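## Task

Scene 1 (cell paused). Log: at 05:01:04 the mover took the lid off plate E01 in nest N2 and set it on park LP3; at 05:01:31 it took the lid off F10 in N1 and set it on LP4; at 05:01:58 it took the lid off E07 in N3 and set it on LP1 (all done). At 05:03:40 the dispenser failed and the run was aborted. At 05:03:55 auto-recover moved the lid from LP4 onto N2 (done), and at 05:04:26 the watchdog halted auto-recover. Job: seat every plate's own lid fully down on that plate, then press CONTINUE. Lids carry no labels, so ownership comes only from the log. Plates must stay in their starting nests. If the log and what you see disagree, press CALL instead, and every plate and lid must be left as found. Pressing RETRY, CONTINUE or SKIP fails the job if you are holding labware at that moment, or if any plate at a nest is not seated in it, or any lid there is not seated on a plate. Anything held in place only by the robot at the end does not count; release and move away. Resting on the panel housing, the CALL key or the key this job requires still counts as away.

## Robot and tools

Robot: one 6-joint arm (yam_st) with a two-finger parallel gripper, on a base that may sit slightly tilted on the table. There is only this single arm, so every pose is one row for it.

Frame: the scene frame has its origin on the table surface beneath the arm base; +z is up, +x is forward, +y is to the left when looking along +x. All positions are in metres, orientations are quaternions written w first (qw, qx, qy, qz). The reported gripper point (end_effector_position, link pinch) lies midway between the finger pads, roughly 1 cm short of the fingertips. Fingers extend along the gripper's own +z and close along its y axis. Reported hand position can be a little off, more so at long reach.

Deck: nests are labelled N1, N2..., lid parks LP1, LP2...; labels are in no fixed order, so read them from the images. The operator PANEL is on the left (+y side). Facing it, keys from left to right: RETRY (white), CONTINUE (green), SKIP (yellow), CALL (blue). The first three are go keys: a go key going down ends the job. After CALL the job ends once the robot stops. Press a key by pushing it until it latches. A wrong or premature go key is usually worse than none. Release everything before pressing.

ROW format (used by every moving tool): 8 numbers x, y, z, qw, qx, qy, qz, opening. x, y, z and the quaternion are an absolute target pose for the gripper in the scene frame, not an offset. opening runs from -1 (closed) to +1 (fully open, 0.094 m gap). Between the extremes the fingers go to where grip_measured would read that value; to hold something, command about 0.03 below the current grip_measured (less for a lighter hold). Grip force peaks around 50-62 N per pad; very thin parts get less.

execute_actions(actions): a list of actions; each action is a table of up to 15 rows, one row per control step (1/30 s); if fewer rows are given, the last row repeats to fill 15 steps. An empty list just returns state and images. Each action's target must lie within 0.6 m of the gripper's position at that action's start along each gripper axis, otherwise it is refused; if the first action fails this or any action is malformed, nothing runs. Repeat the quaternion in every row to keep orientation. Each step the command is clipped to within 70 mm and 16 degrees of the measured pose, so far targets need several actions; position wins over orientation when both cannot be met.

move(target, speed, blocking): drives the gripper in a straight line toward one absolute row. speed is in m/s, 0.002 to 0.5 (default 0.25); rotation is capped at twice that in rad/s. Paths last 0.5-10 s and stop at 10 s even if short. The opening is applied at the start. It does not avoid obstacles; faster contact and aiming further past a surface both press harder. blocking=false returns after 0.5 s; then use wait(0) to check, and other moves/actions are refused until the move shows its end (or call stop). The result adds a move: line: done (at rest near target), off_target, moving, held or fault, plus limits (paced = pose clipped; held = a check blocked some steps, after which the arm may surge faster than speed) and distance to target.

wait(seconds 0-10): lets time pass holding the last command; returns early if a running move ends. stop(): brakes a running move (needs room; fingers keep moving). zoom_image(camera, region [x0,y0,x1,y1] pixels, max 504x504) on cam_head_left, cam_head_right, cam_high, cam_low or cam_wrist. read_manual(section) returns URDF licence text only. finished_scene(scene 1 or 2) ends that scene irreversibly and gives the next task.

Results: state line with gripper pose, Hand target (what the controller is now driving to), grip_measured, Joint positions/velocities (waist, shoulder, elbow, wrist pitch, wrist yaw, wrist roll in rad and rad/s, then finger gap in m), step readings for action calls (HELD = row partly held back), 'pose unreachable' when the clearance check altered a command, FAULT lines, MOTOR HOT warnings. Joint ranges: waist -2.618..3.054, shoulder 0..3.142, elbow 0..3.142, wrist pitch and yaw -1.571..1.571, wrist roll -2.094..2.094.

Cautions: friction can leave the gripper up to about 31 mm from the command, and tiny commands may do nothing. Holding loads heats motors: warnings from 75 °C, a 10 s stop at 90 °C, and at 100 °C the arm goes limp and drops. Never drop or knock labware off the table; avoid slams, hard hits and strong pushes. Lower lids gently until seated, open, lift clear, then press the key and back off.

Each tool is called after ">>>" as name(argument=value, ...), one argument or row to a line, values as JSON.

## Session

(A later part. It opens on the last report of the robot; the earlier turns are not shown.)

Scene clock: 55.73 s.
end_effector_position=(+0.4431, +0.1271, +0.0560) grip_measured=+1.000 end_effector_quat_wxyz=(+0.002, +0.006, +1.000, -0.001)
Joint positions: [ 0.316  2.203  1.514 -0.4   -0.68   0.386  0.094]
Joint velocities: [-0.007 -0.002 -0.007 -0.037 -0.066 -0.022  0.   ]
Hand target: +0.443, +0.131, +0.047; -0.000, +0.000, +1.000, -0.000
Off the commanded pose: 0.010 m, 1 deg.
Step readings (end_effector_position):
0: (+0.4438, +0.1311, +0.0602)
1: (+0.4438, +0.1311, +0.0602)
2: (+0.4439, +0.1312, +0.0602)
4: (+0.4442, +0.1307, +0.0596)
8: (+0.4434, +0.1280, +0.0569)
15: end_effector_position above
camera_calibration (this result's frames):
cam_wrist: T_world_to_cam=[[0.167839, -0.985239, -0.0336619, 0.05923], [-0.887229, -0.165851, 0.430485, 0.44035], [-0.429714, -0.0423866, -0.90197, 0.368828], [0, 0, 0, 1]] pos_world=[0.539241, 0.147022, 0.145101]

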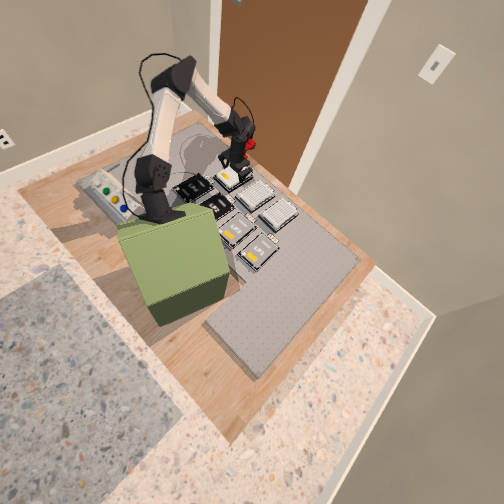

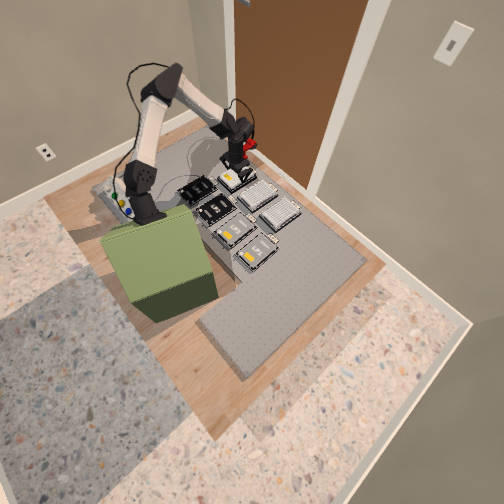

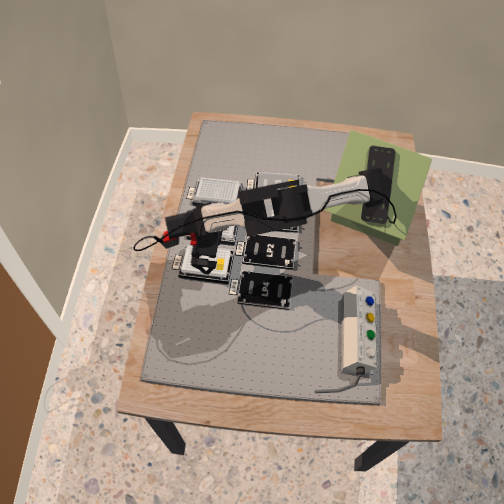

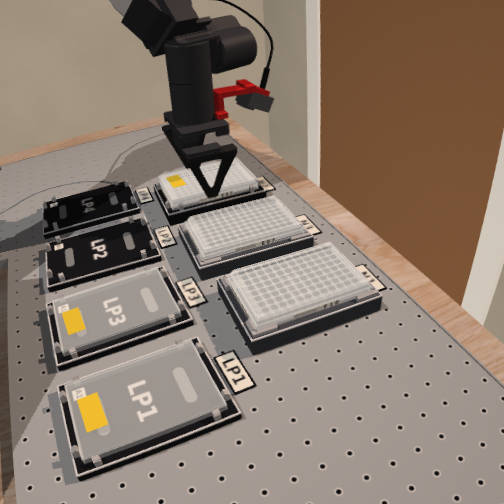

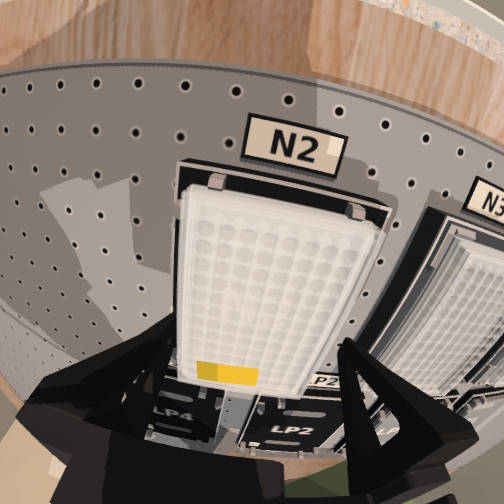

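>>> execute_actions(
  actions=[],
)

Scene clock: 57.33 s.
end_effector_position=(+0.4432, +0.1272, +0.0560) grip_measured=+1.000 end_effector_quat_wxyz=(+0.003, +0.006, +1.000, -0.001)
Joint positions: [ 0.316  2.203  1.514 -0.399 -0.68   0.387  0.094]
Joint velocities: [-0.012 -0.002  0.007 -0.081  0.095 -0.081  0.   ]
Hand target: +0.443, +0.131, +0.047; -0.000, +0.000, +1.000, -0.000
Off the commanded pose: 0.010 m, 1 deg.
camera_calibration (this result's frames):
cam_wrist: T_world_to_cam=[[0.167957, -0.985215, -0.0337828, 0.0592142], [-0.88745, -0.166033, 0.429959, 0.440641], [-0.429212, -0.042234, -0.902216, 0.368666], [0, 0, 0, 1]] pos_world=[0.539337, 0.14707, 0.145159]

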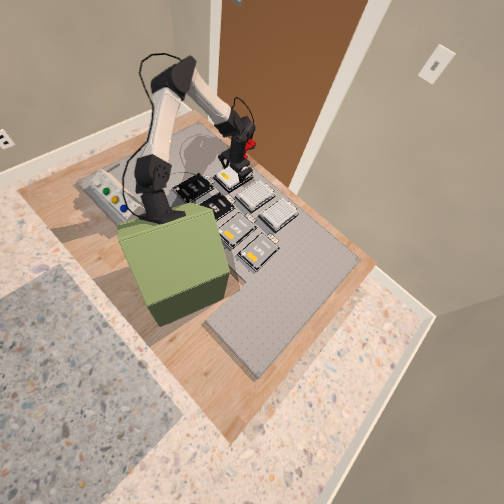

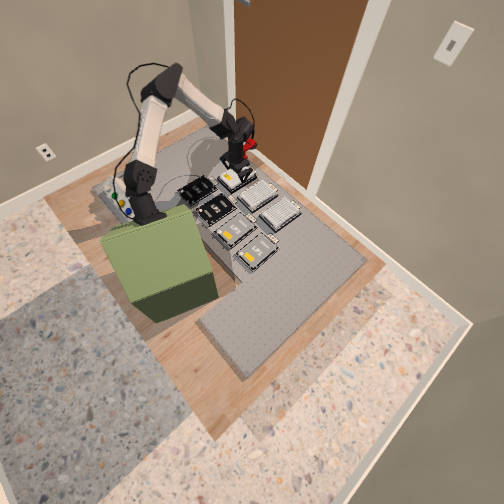

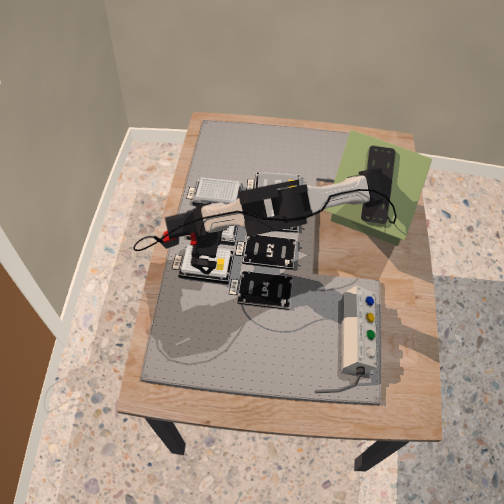

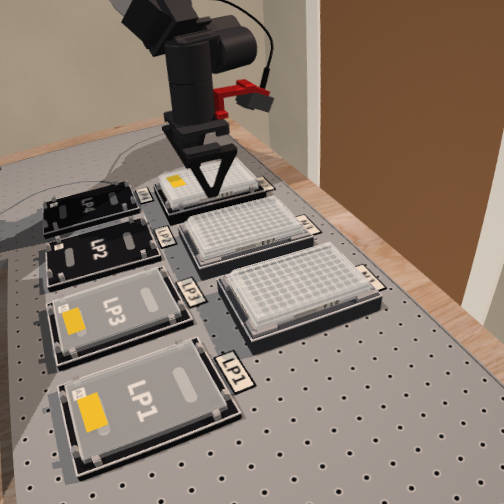

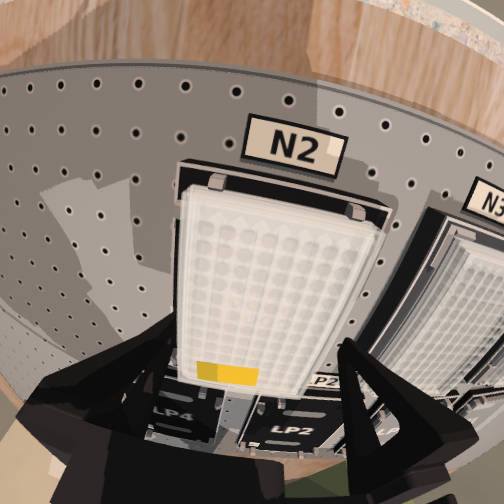

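>>> execute_actions(
  actions=[
    [[0.4432,0.1312,0.047,0,0,1,0,0.95],[0.4432,0.1312,0.047,0,0,1,0,0.92],[0.4432,0.1312,0.047,0,0,1,0,0.9],[0.4432,0.1312,0.047,0,0,1,0,0.88],[0.4432,0.1312,0.047,0,0,1,0,0.86],[0.4432,0.1312,0.047,0,0,1,0,0.845],[0.4432,0.1312,0.047,0,0,1,0,0.83],[0.4432,0.1312,0.047,0,0,1,0,0.82],[0.4432,0.1312,0.047,0,0,1,0,0.81],[0.4432,0.1312,0.047,0,0,1,0,0.80],[0.4432,0.1312,0.047,0,0,1,0,0.79],[0.4432,0.1312,0.047,0,0,1,0,0.78],[0.4432,0.1312,0.047,0,0,1,0,0.77],[0.4432,0.1312,0.047,0,0,1,0,0.765]],
  ],
)

Scene clock: 58.50 s.
end_effector_position=(+0.4433, +0.1305, +0.0546) grip_measured=+0.786 end_effector_quat_wxyz=(+0.003, +0.002, +1.000, +0.004)
Joint positions: [ 0.321  2.203  1.514 -0.391 -0.685  0.388  0.084]
Joint velocities: [-0.017  0.012 -0.012 -0.022 -0.007  0.022  0.   ]
Hand target: +0.443, +0.131, +0.047; +0.000, -0.000, +1.000, +0.000
Off the commanded pose: 0.008 m, 1 deg.
Step readings (end_effector_position):
0: (+0.4432, +0.1272, +0.0560)
1: (+0.4433, +0.1272, +0.0560)
2: (+0.4432, +0.1280, +0.0557)
4: (+0.4432, +0.1291, +0.0550)
8: (+0.4432, +0.1304, +0.0546)
15: end_effector_position above
camera_calibration (this result's frames):
cam_wrist: T_world_to_cam=[[0.175832, -0.983508, -0.0423671, 0.0591885], [-0.886308, -0.176891, 0.427982, 0.442837], [-0.428418, -0.0377027, -0.902794, 0.366688], [0, 0, 0, 1]] pos_world=[0.539178, 0.150371, 0.144025]

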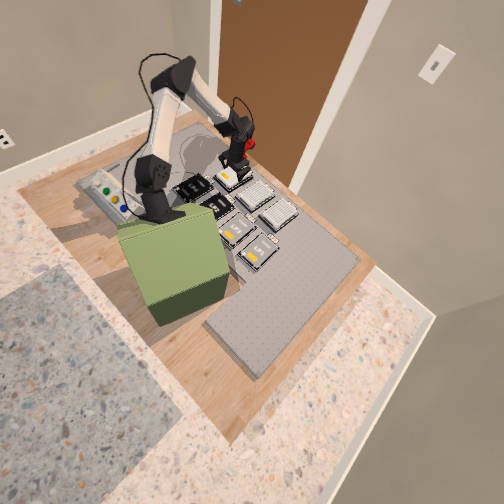

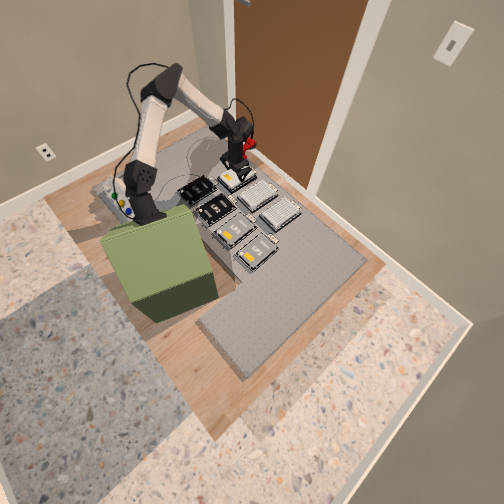

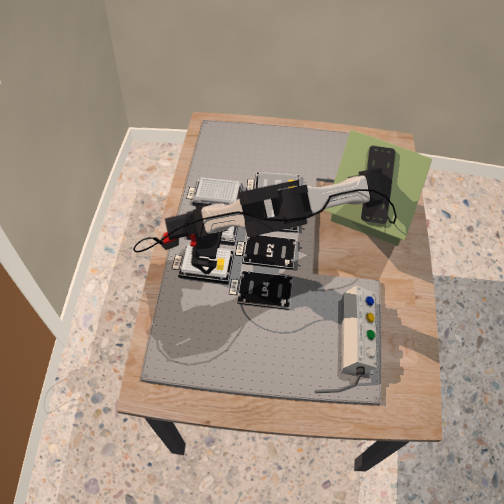

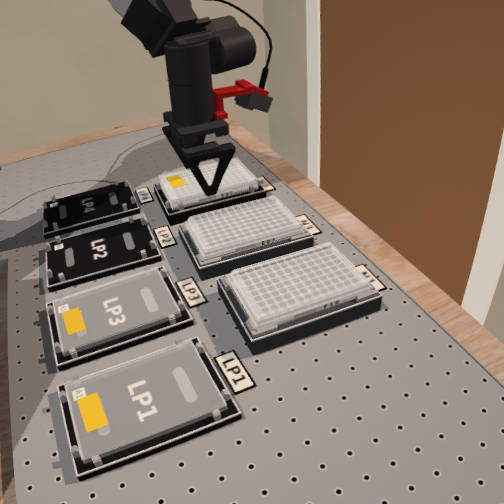

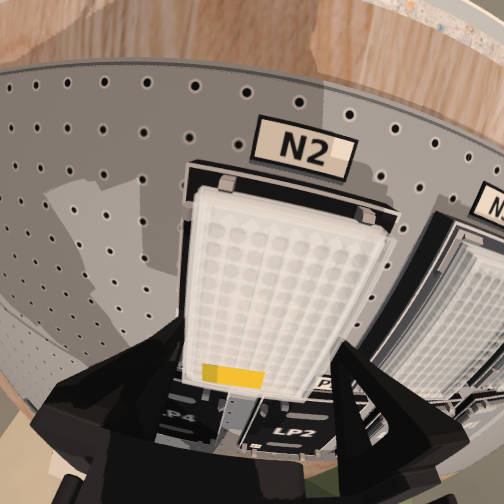

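>>> execute_actions(
  actions=[
    [[0.4432,0.1312,0.05,0,0,1,0,0.76]],
    [[0.4432,0.1312,0.06,0,0,1,0,0.76],[0.4432,0.1312,0.063,0,0,1,0,0.76],[0.4432,0.1312,0.066,0,0,1,0,0.76],[0.4432,0.1312,0.069,0,0,1,0,0.76],[0.4432,0.1312,0.072,0,0,1,0,0.76],[0.4432,0.1312,0.075,0,0,1,0,0.76],[0.4432,0.1312,0.078,0,0,1,0,0.76],[0.4432,0.1312,0.081,0,0,1,0,0.76],[0.4432,0.1312,0.084,0,0,1,0,0.76],[0.4432,0.1312,0.087,0,0,1,0,0.76],[0.4432,0.1312,0.090,0,0,1,0,0.76],[0.4432,0.1312,0.093,0,0,1,0,0.76],[0.4432,0.1312,0.096,0,0,1,0,0.76],[0.4432,0.1312,0.099,0,0,1,0,0.76],[0.4432,0.1312,0.102,0,0,1,0,0.76]],
    [[0.4432,0.1312,0.105,0,0,1,0,0.76],[0.4432,0.1312,0.108,0,0,1,0,0.76],[0.4432,0.1312,0.111,0,0,1,0,0.76],[0.4432,0.1312,0.114,0,0,1,0,0.76],[0.4432,0.1312,0.117,0,0,1,0,0.76],[0.4432,0.1312,0.120,0,0,1,0,0.76]],
  ],
)

Scene clock: 60.57 s.
end_effector_position=(+0.4411, +0.1276, +0.1124) grip_measured=+0.786 end_effector_quat_wxyz=(-0.002, +0.003, +1.000, -0.003)
Joint positions: [ 0.233  2.092  1.514 -0.587 -0.713  0.275  0.084]
Joint velocities: [ 0.007  0.007 -0.012  0.007 -0.022 -0.066 -0.   ]
Hand target: +0.443, +0.131, +0.120; +0.000, +0.000, +1.000, +0.000
Off the commanded pose: 0.009 m, 1 deg.
Step readings (end_effector_position; steps 1 to 15: 1st action; 16 to 30: 2nd action; 31 to 45: 3rd action):
0: (+0.4433, +0.1305, +0.0546)
1: (+0.4433, +0.1305, +0.0546)
2: (+0.4433, +0.1305, +0.0546)
4: (+0.4433, +0.1305, +0.0546)
8: (+0.4433, +0.1305, +0.0546)
15: (+0.4433, +0.1305, +0.0546)
16: (+0.4432, +0.1305, +0.0546)
17: (+0.4429, +0.1305, +0.0546)
19: (+0.4423, +0.1311, +0.0554)
23: (+0.4427, +0.1308, +0.0642)
30: (+0.4462, +0.1306, +0.0882)
31: (+0.4463, +0.1306, +0.0914)
32: (+0.4462, +0.1304, +0.0942)
34: (+0.4459, +0.1299, +0.0999)
38: (+0.4448, +0.1286, +0.1098)
45: end_effector_position above
camera_calibration (this result's frames):
cam_wrist: T_world_to_cam=[[0.1733, -0.984414, -0.0299262, 0.0589822], [-0.882352, -0.168688, 0.439317, 0.41162], [-0.437518, -0.0497281, -0.897834, 0.422766], [0, 0, 0, 1]] pos_world=[0.53794, 0.148522, 0.200507]

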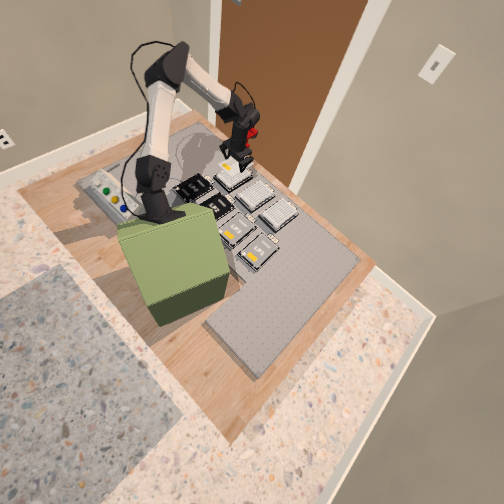

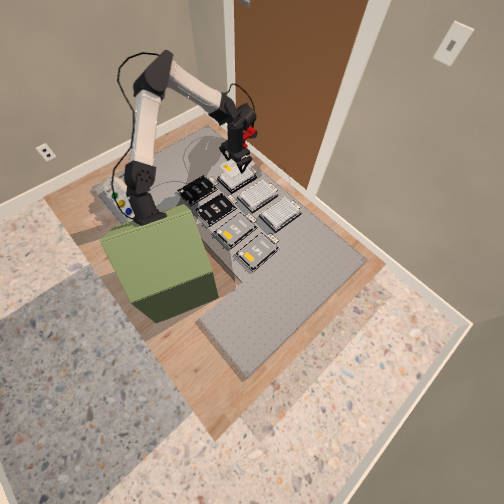

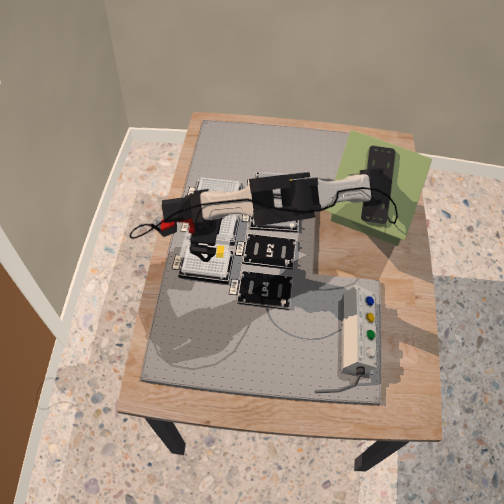

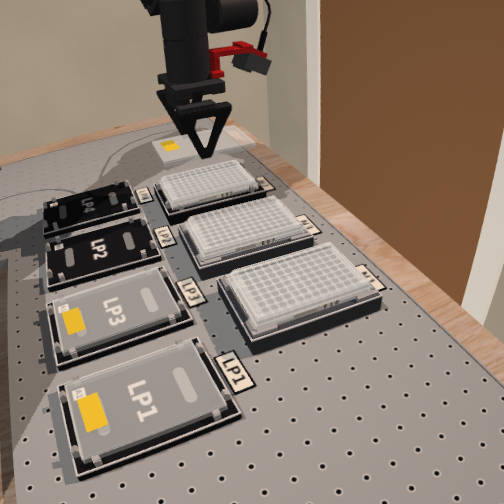

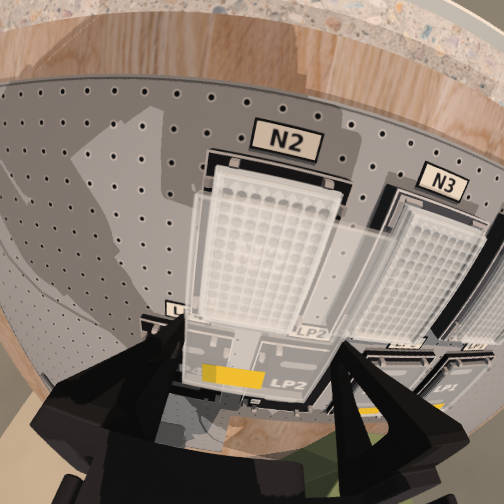

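>>> move(
  target=[0.452,-0.143,0.125,0,0,1,0,0.76],
  speed=0.2,
)

Scene clock: 62.83 s.
end_effector_position=(+0.4484, -0.1432, +0.1265) grip_measured=+0.786 end_effector_quat_wxyz=(+0.001, +0.002, +1.000, -0.003)
Joint positions: [-0.222  2.703  1.894 -0.781 -0.804 -0.341  0.084]
Joint velocities: [ 0.002  0.007 -0.002 -0.095  0.095 -0.022 -0.001]
Hand target: +0.450, -0.143, +0.126; -0.001, +0.000, +1.000, +0.001
Off the commanded pose: 0.004 m, 0 deg.
move: done
camera_calibration (this result's frames):
cam_wrist: T_world_to_cam=[[0.17508, -0.984128, -0.0289781, -0.209324], [-0.884862, -0.170189, 0.433653, 0.367856], [-0.431702, -0.0502823, -0.900614, 0.42283], [0, 0, 0, 1]] pos_world=[0.544687, -0.122136, 0.215219]

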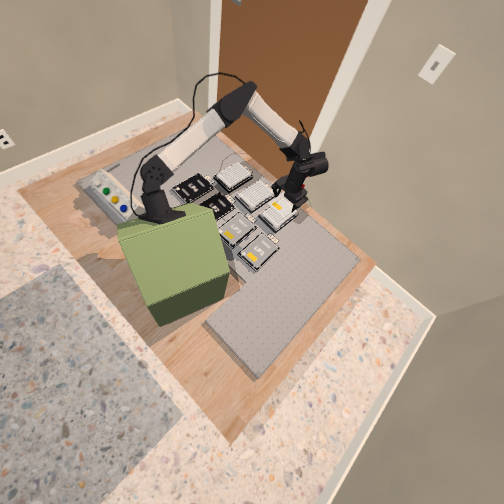

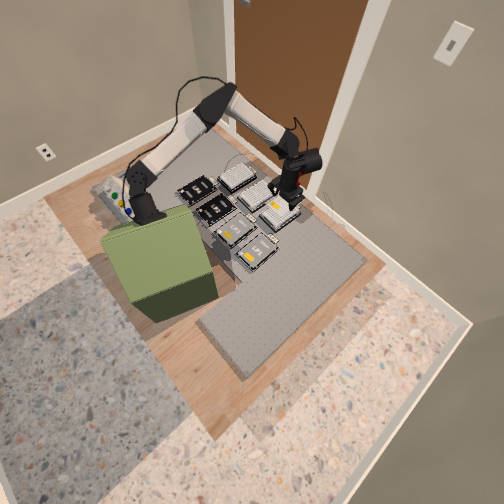

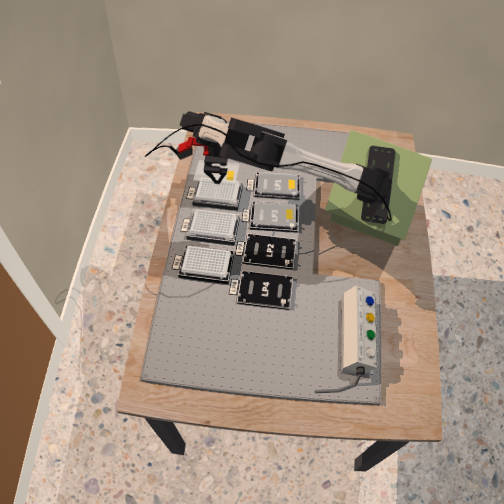

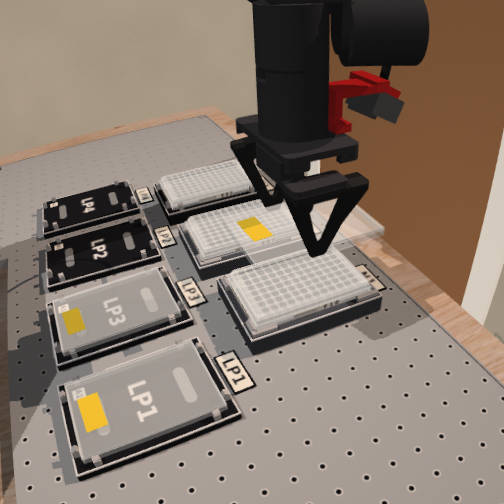

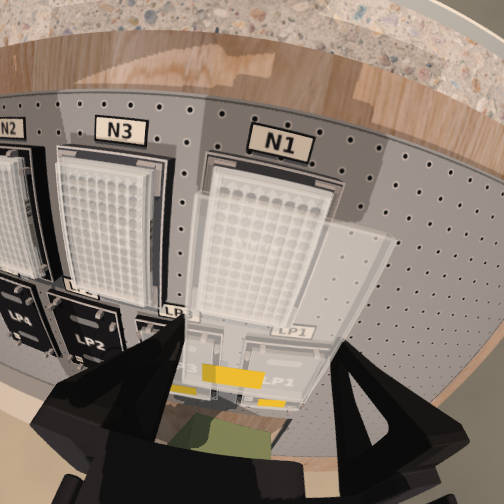

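>>> zoom_image(
  camera="cam_wrist",
  region=[170,130,370,350],
)

Region (170, 130, 370, 350) of cam_wrist's 504x504 image, scaled by 2.291, with more detail than that image has; it fills the left 458 columns of this view, and the rest is white.

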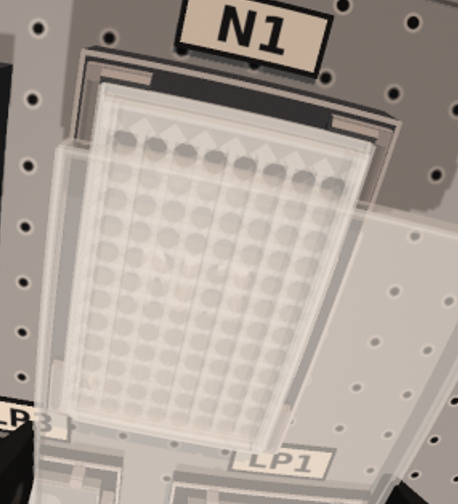

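>>> execute_actions(
  actions=[
    [[0.451,-0.142,0.122,0,0,1,0,0.76],[0.4512,-0.1415,0.119,0,0,1,0,0.76],[0.4515,-0.141,0.116,0,0,1,0,0.76],[0.4517,-0.1405,0.113,0,0,1,0,0.76],[0.452,-0.140,0.110,0,0,1,0,0.76],[0.4522,-0.1397,0.107,0,0,1,0,0.76],[0.4525,-0.1393,0.104,0,0,1,0,0.76],[0.4527,-0.139,0.101,0,0,1,0,0.76],[0.453,-0.1387,0.098,0,0,1,0,0.76],[0.4532,-0.1384,0.095,0,0,1,0,0.76],[0.4535,-0.1381,0.092,0,0,1,0,0.76],[0.4537,-0.1378,0.089,0,0,1,0,0.76],[0.454,-0.1375,0.086,0,0,1,0,0.76],[0.454,-0.1372,0.083,0,0,1,0,0.76],[0.454,-0.137,0.080,0,0,1,0,0.76]],
    [[0.454,-0.137,0.078,0,0,1,0,0.76],[0.454,-0.137,0.076,0,0,1,0,0.76],[0.454,-0.137,0.074,0,0,1,0,0.76],[0.454,-0.137,0.072,0,0,1,0,0.76],[0.454,-0.137,0.070,0,0,1,0,0.76]],
  ],
)

>>> zoom_image(
  camera="cam_wrist",
  region=[140,130,420,410],
)

Scene clock: 65.77 s.
end_effector_position=(+0.4531, -0.1371, +0.0775) grip_measured=+0.786 end_effector_quat_wxyz=(+0.000, +0.002, +1.000, -0.002)
Joint positions: [-0.137  2.768  1.894 -0.632 -0.805 -0.22   0.084]
Joint velocities: [-0.002 -0.007  0.007  0.007  0.007  0.022 -0.001]
Hand target: +0.454, -0.137, +0.070; -0.000, -0.000, +1.000, -0.000
Off the commanded pose: 0.008 m, 0 deg.
Step readings (end_effector_position; steps 1 to 15: 1st action; 16 to 30: 2nd action):
0: (+0.4474, -0.1428, +0.1264)
1: (+0.4474, -0.1428, +0.1264)
2: (+0.4474, -0.1428, +0.1264)
4: (+0.4482, -0.1428, +0.1262)
8: (+0.4520, -0.1400, +0.1213)
15: (+0.4520, -0.1353, +0.0961)
16: (+0.4514, -0.1353, +0.0925)
17: (+0.4509, -0.1352, +0.0891)
19: (+0.4502, -0.1355, +0.0837)
23: (+0.4504, -0.1362, +0.0778)
30: end_effector_position above
camera_calibration (this result's frames):
cam_wrist: T_world_to_cam=[[0.17455, -0.984117, -0.032348, -0.205012], [-0.88403, -0.171096, 0.434991, 0.393647], [-0.433616, -0.0473309, -0.899854, 0.382296], [0, 0, 0, 1]] pos_world=[0.549551, -0.11631, 0.166146]

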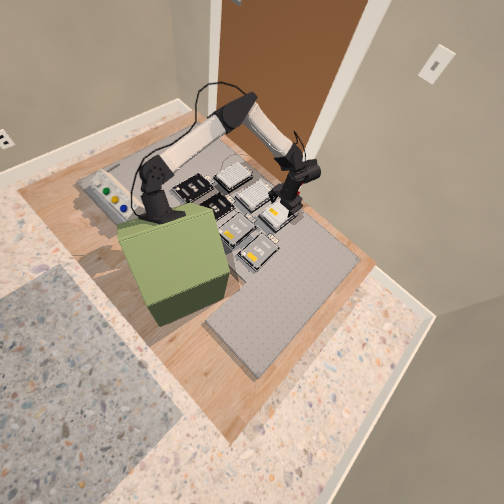

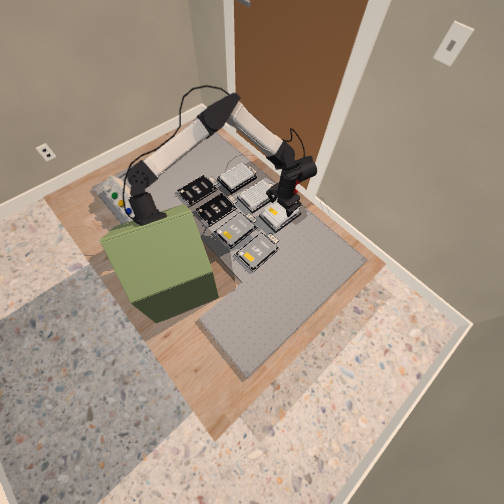

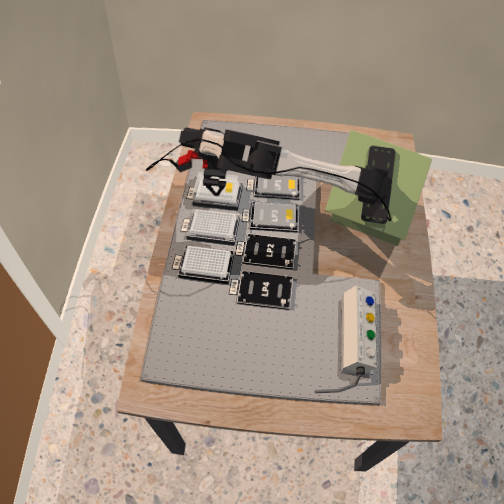

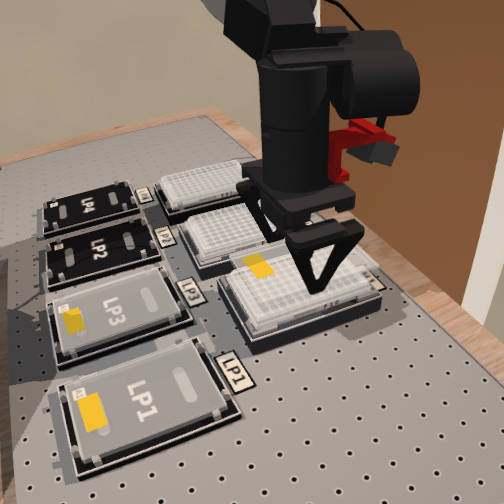

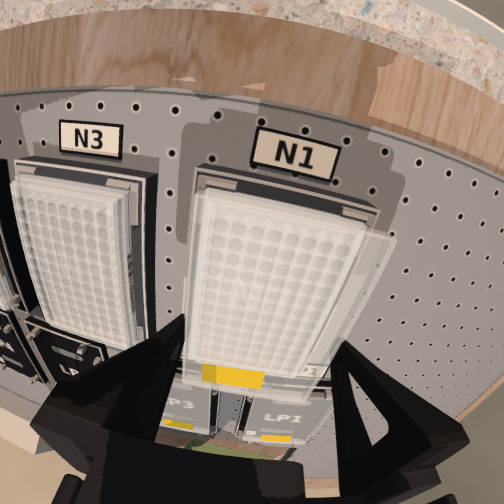

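Region (140, 130, 420, 410) of cam_wrist's 504x504 image, scaled by 1.800, with more detail than that image has.

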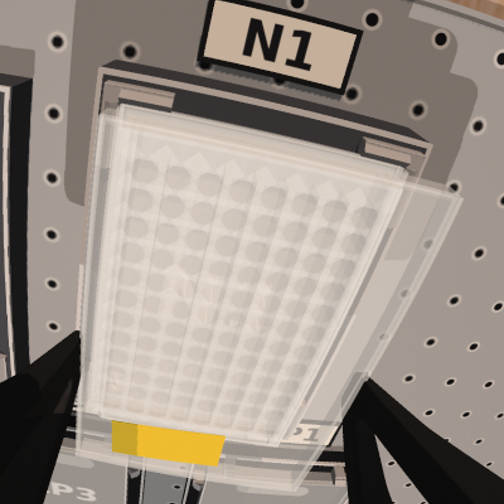

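>>> execute_actions(
  actions=[
    [[0.4535,-0.137,0.069,0,0,1,0,0.76],[0.453,-0.137,0.068,0,0,1,0,0.76],[0.453,-0.137,0.067,0,0,1,0,0.76],[0.4525,-0.137,0.066,0,0,1,0,0.76],[0.4525,-0.137,0.065,0,0,1,0,0.76],[0.452,-0.137,0.064,0,0,1,0,0.76],[0.452,-0.137,0.063,0,0,1,0,0.76],[0.452,-0.137,0.062,0,0,1,0,0.76],[0.452,-0.137,0.061,0,0,1,0,0.76]],
  ],
)

>>> zoom_image(
  camera="cam_wrist",
  region=[140,130,420,410],
)

Scene clock: 68.27 s.
end_effector_position=(+0.4594, -0.1345, +0.0738) grip_measured=+0.786 end_effector_quat_wxyz=(+0.009, -0.005, +1.000, -0.003)
Joint positions: [-0.126  2.768  1.894 -0.596 -0.805 -0.201  0.084]
Joint velocities: [ 0.012 -0.007 -0.007 -0.066 -0.022 -0.007  0.001]
Hand target: +0.452, -0.137, +0.061; -0.000, -0.000, +1.000, -0.000
Off the commanded pose: 0.015 m, 1 deg.
Step readings (end_effector_position):
0: (+0.4540, -0.1373, +0.0775)
1: (+0.4540, -0.1373, +0.0775)
2: (+0.4543, -0.1374, +0.0775)
4: (+0.4551, -0.1375, +0.0775)
8: (+0.4573, -0.1376, +0.0772)
15: end_effector_position above
camera_calibration (this result's frames):
cam_wrist: T_world_to_cam=[[0.189171, -0.981585, -0.0265393, -0.210549], [-0.888727, -0.182644, 0.420482, 0.402983], [-0.417586, -0.055957, -0.906913, 0.373784], [0, 0, 0, 1]] pos_world=[0.554059, -0.112153, 0.163954]

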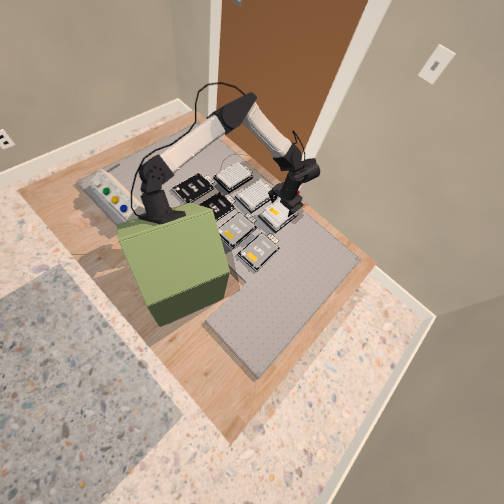

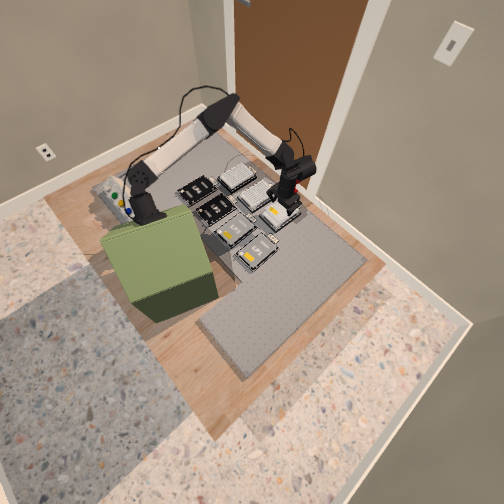

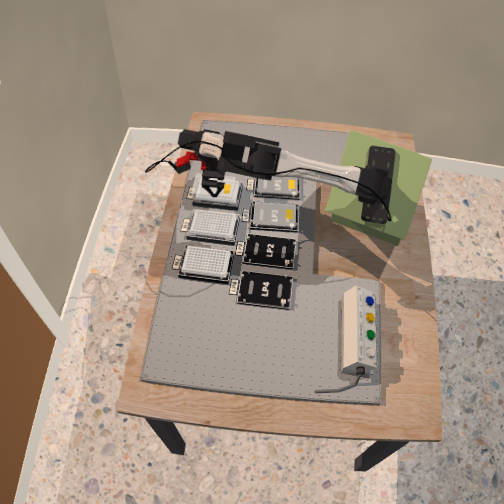

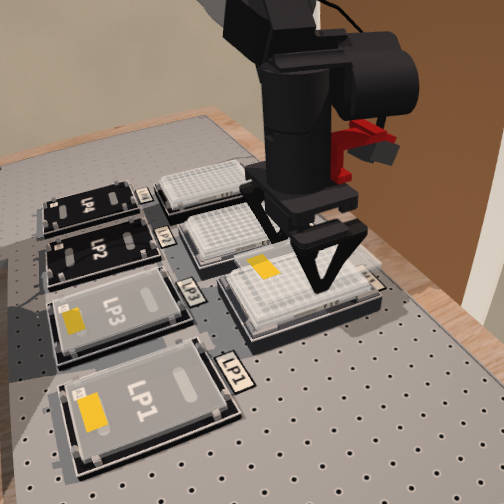

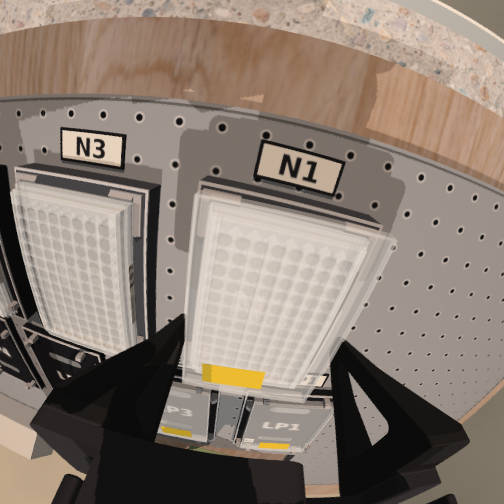

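Region (140, 130, 420, 410) of cam_wrist's 504x504 image, scaled by 1.800, with more detail than that image has.

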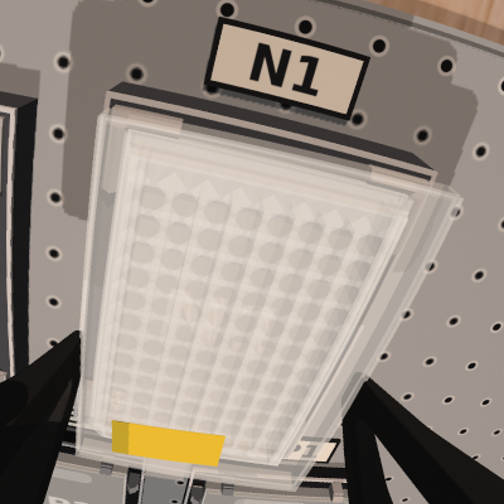

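>>> execute_actions(
  actions=[
    [[0.452,-0.137,0.060,0,0,1,0,0.76],[0.452,-0.137,0.059,0,0,1,0,0.76],[0.452,-0.137,0.058,0,0,1,0,0.76],[0.452,-0.137,0.057,0,0,1,0,0.76]],
  ],
)

>>> zoom_image(
  camera="cam_wrist",
  region=[140,130,420,410],
)

Scene clock: 72.70 s.
end_effector_position=(+0.4572, -0.1384, +0.0694) grip_measured=+0.786 end_effector_quat_wxyz=(+0.008, +0.000, +1.000, -0.003)
Joint positions: [-0.126  2.781  1.894 -0.583 -0.805 -0.191  0.084]
Joint velocities: [-0.002 -0.002 -0.002  0.037  0.007  0.007 -0.   ]
Hand target: +0.452, -0.137, +0.057; -0.000, -0.000, +1.000, -0.000
Off the commanded pose: 0.014 m, 1 deg.
Step readings (end_effector_position):
0: (+0.4600, -0.1345, +0.0736)
1: (+0.4601, -0.1345, +0.0737)
2: (+0.4602, -0.1346, +0.0737)
4: (+0.4605, -0.1349, +0.0734)
8: (+0.4593, -0.1369, +0.0713)
15: end_effector_position above
camera_calibration (this result's frames):
cam_wrist: T_world_to_cam=[[0.179403, -0.983407, -0.0269265, -0.209827], [-0.890305, -0.173942, 0.420835, 0.404035], [-0.418535, -0.0515264, -0.906738, 0.369741], [0, 0, 0, 1]] pos_world=[0.552107, -0.117015, 0.159577]

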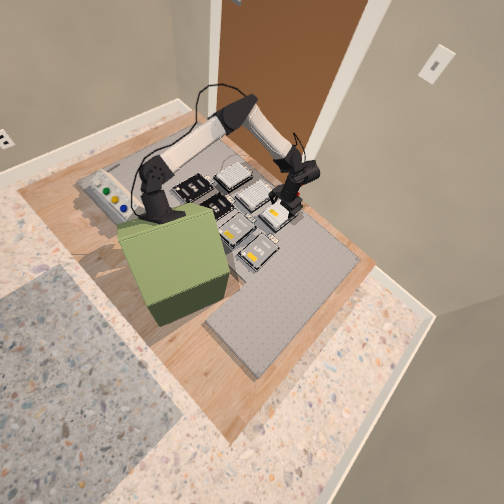

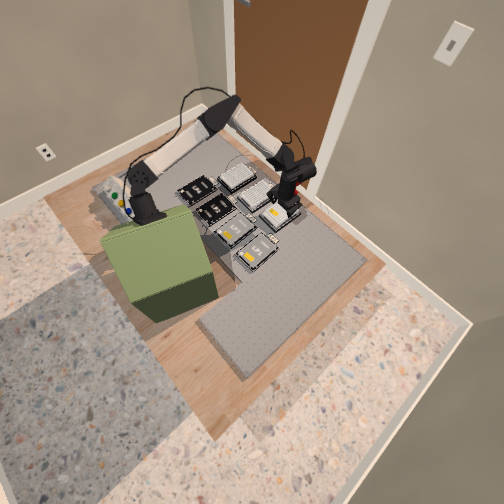

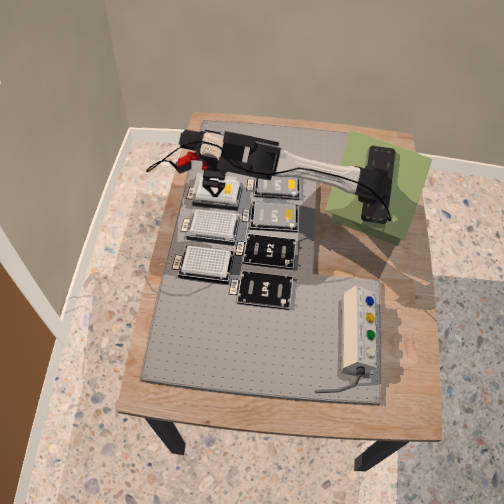

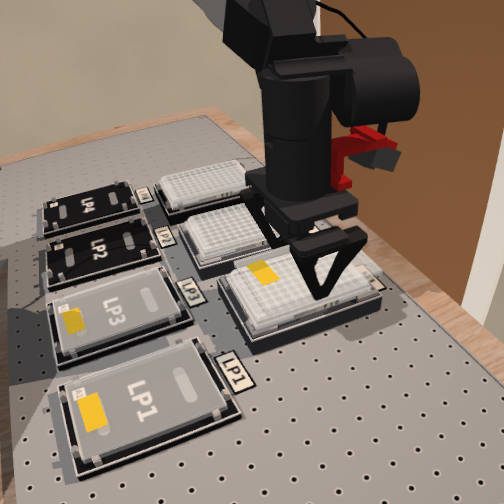

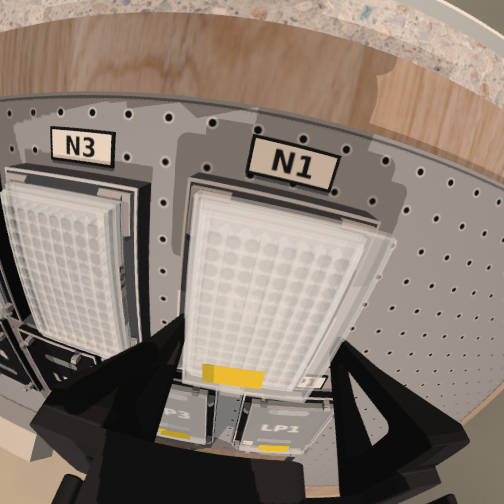

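Region (140, 130, 420, 410) of cam_wrist's 504x504 image, scaled by 1.800, with more detail than that image has.

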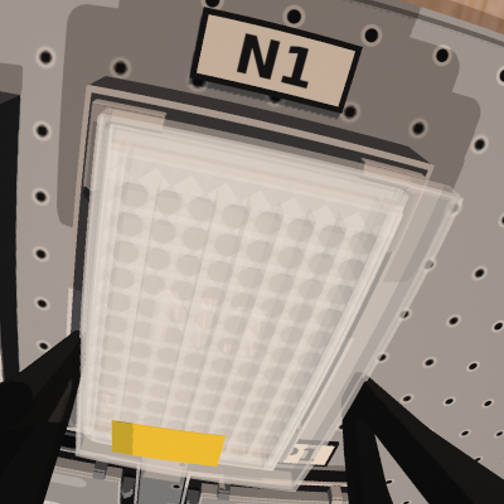

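>>> execute_actions(
  actions=[
    [[0.451,-0.1365,0.057,-0.003,0,1,0,0.76],[0.450,-0.136,0.057,-0.006,0,1,0,0.76],[0.449,-0.1355,0.057,-0.008,0,1,0,0.76],[0.4485,-0.135,0.057,-0.009,0,1,0,0.76]],
  ],
)

>>> zoom_image(
  camera="cam_wrist",
  region=[140,130,420,410],
)

Scene clock: 76.93 s.
end_effector_position=(+0.4569, -0.1356, +0.0667) grip_measured=+0.786 end_effector_quat_wxyz=(+0.006, -0.002, +1.000, -0.002)
Joint positions: [-0.118  2.781  1.894 -0.583 -0.805 -0.191  0.084]
Joint velocities: [ 0.002 -0.017 -0.007 -0.037 -0.022  0.007  0.001]
Hand target: +0.448, -0.135, +0.057; -0.009, +0.000, +1.000, -0.000
Off the commanded pose: 0.013 m, 2 deg.
Step readings (end_effector_position):
0: (+0.4575, -0.1385, +0.0694)
1: (+0.4575, -0.1385, +0.0694)
2: (+0.4575, -0.1385, +0.0694)
4: (+0.4574, -0.1381, +0.0690)
8: (+0.4571, -0.1364, +0.0675)
15: end_effector_position above
camera_calibration (this result's frames):
cam_wrist: T_world_to_cam=[[0.184578, -0.982372, -0.0296003, -0.209046], [-0.887123, -0.179493, 0.4252, 0.402904], [-0.423018, -0.0522235, -0.904615, 0.369052], [0, 0, 0, 1]] pos_world=[0.552126, -0.113769, 0.156347]

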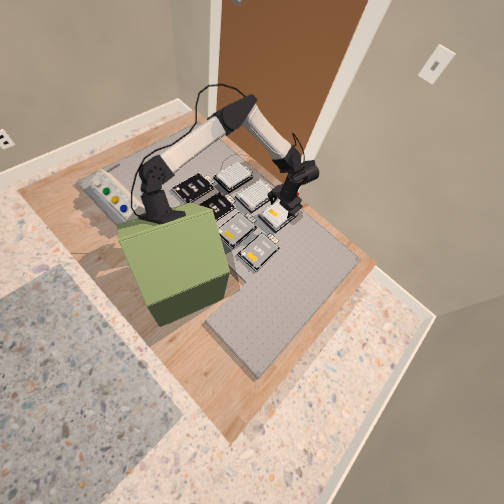

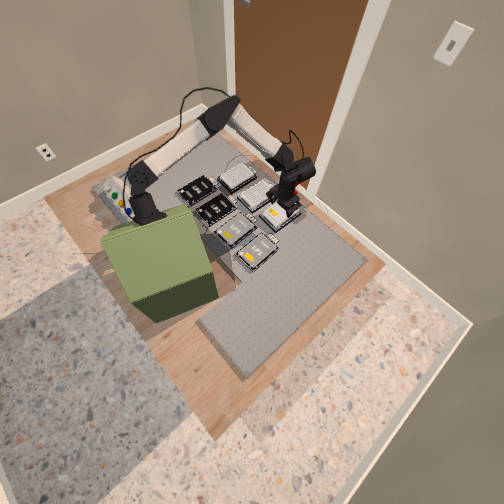

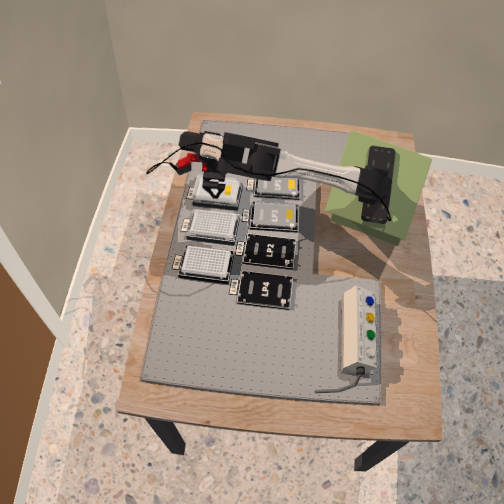

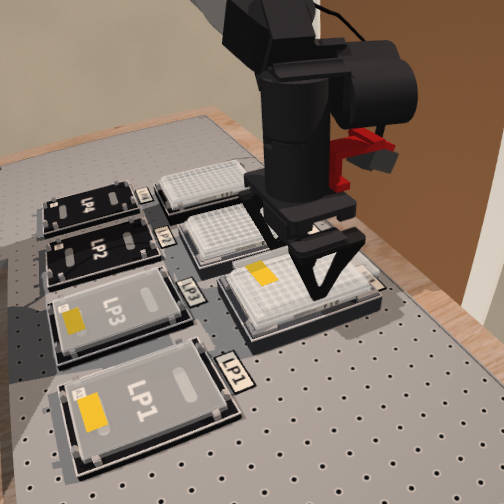

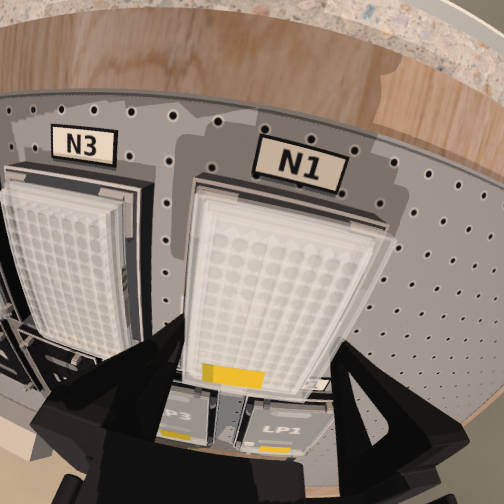

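Region (140, 130, 420, 410) of cam_wrist's 504x504 image, scaled by 1.800, with more detail than that image has.

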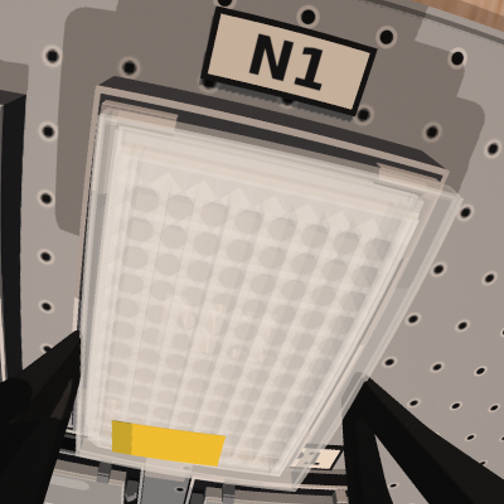

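>>> zoom_image(
  camera="cam_low",
  region=[210,220,400,360],
)

Region (210, 220, 400, 360) of cam_low's 504x504 image, scaled by 2.653, with more detail than that image has; it fills the top 371 rows of this view, and the rest is white.

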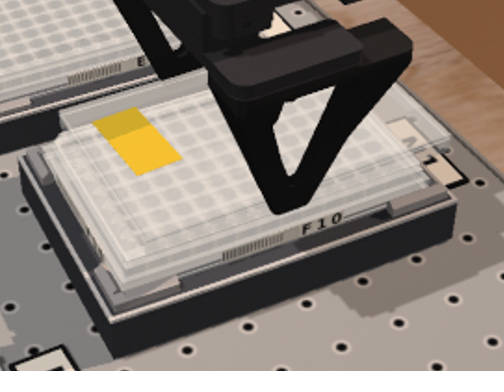

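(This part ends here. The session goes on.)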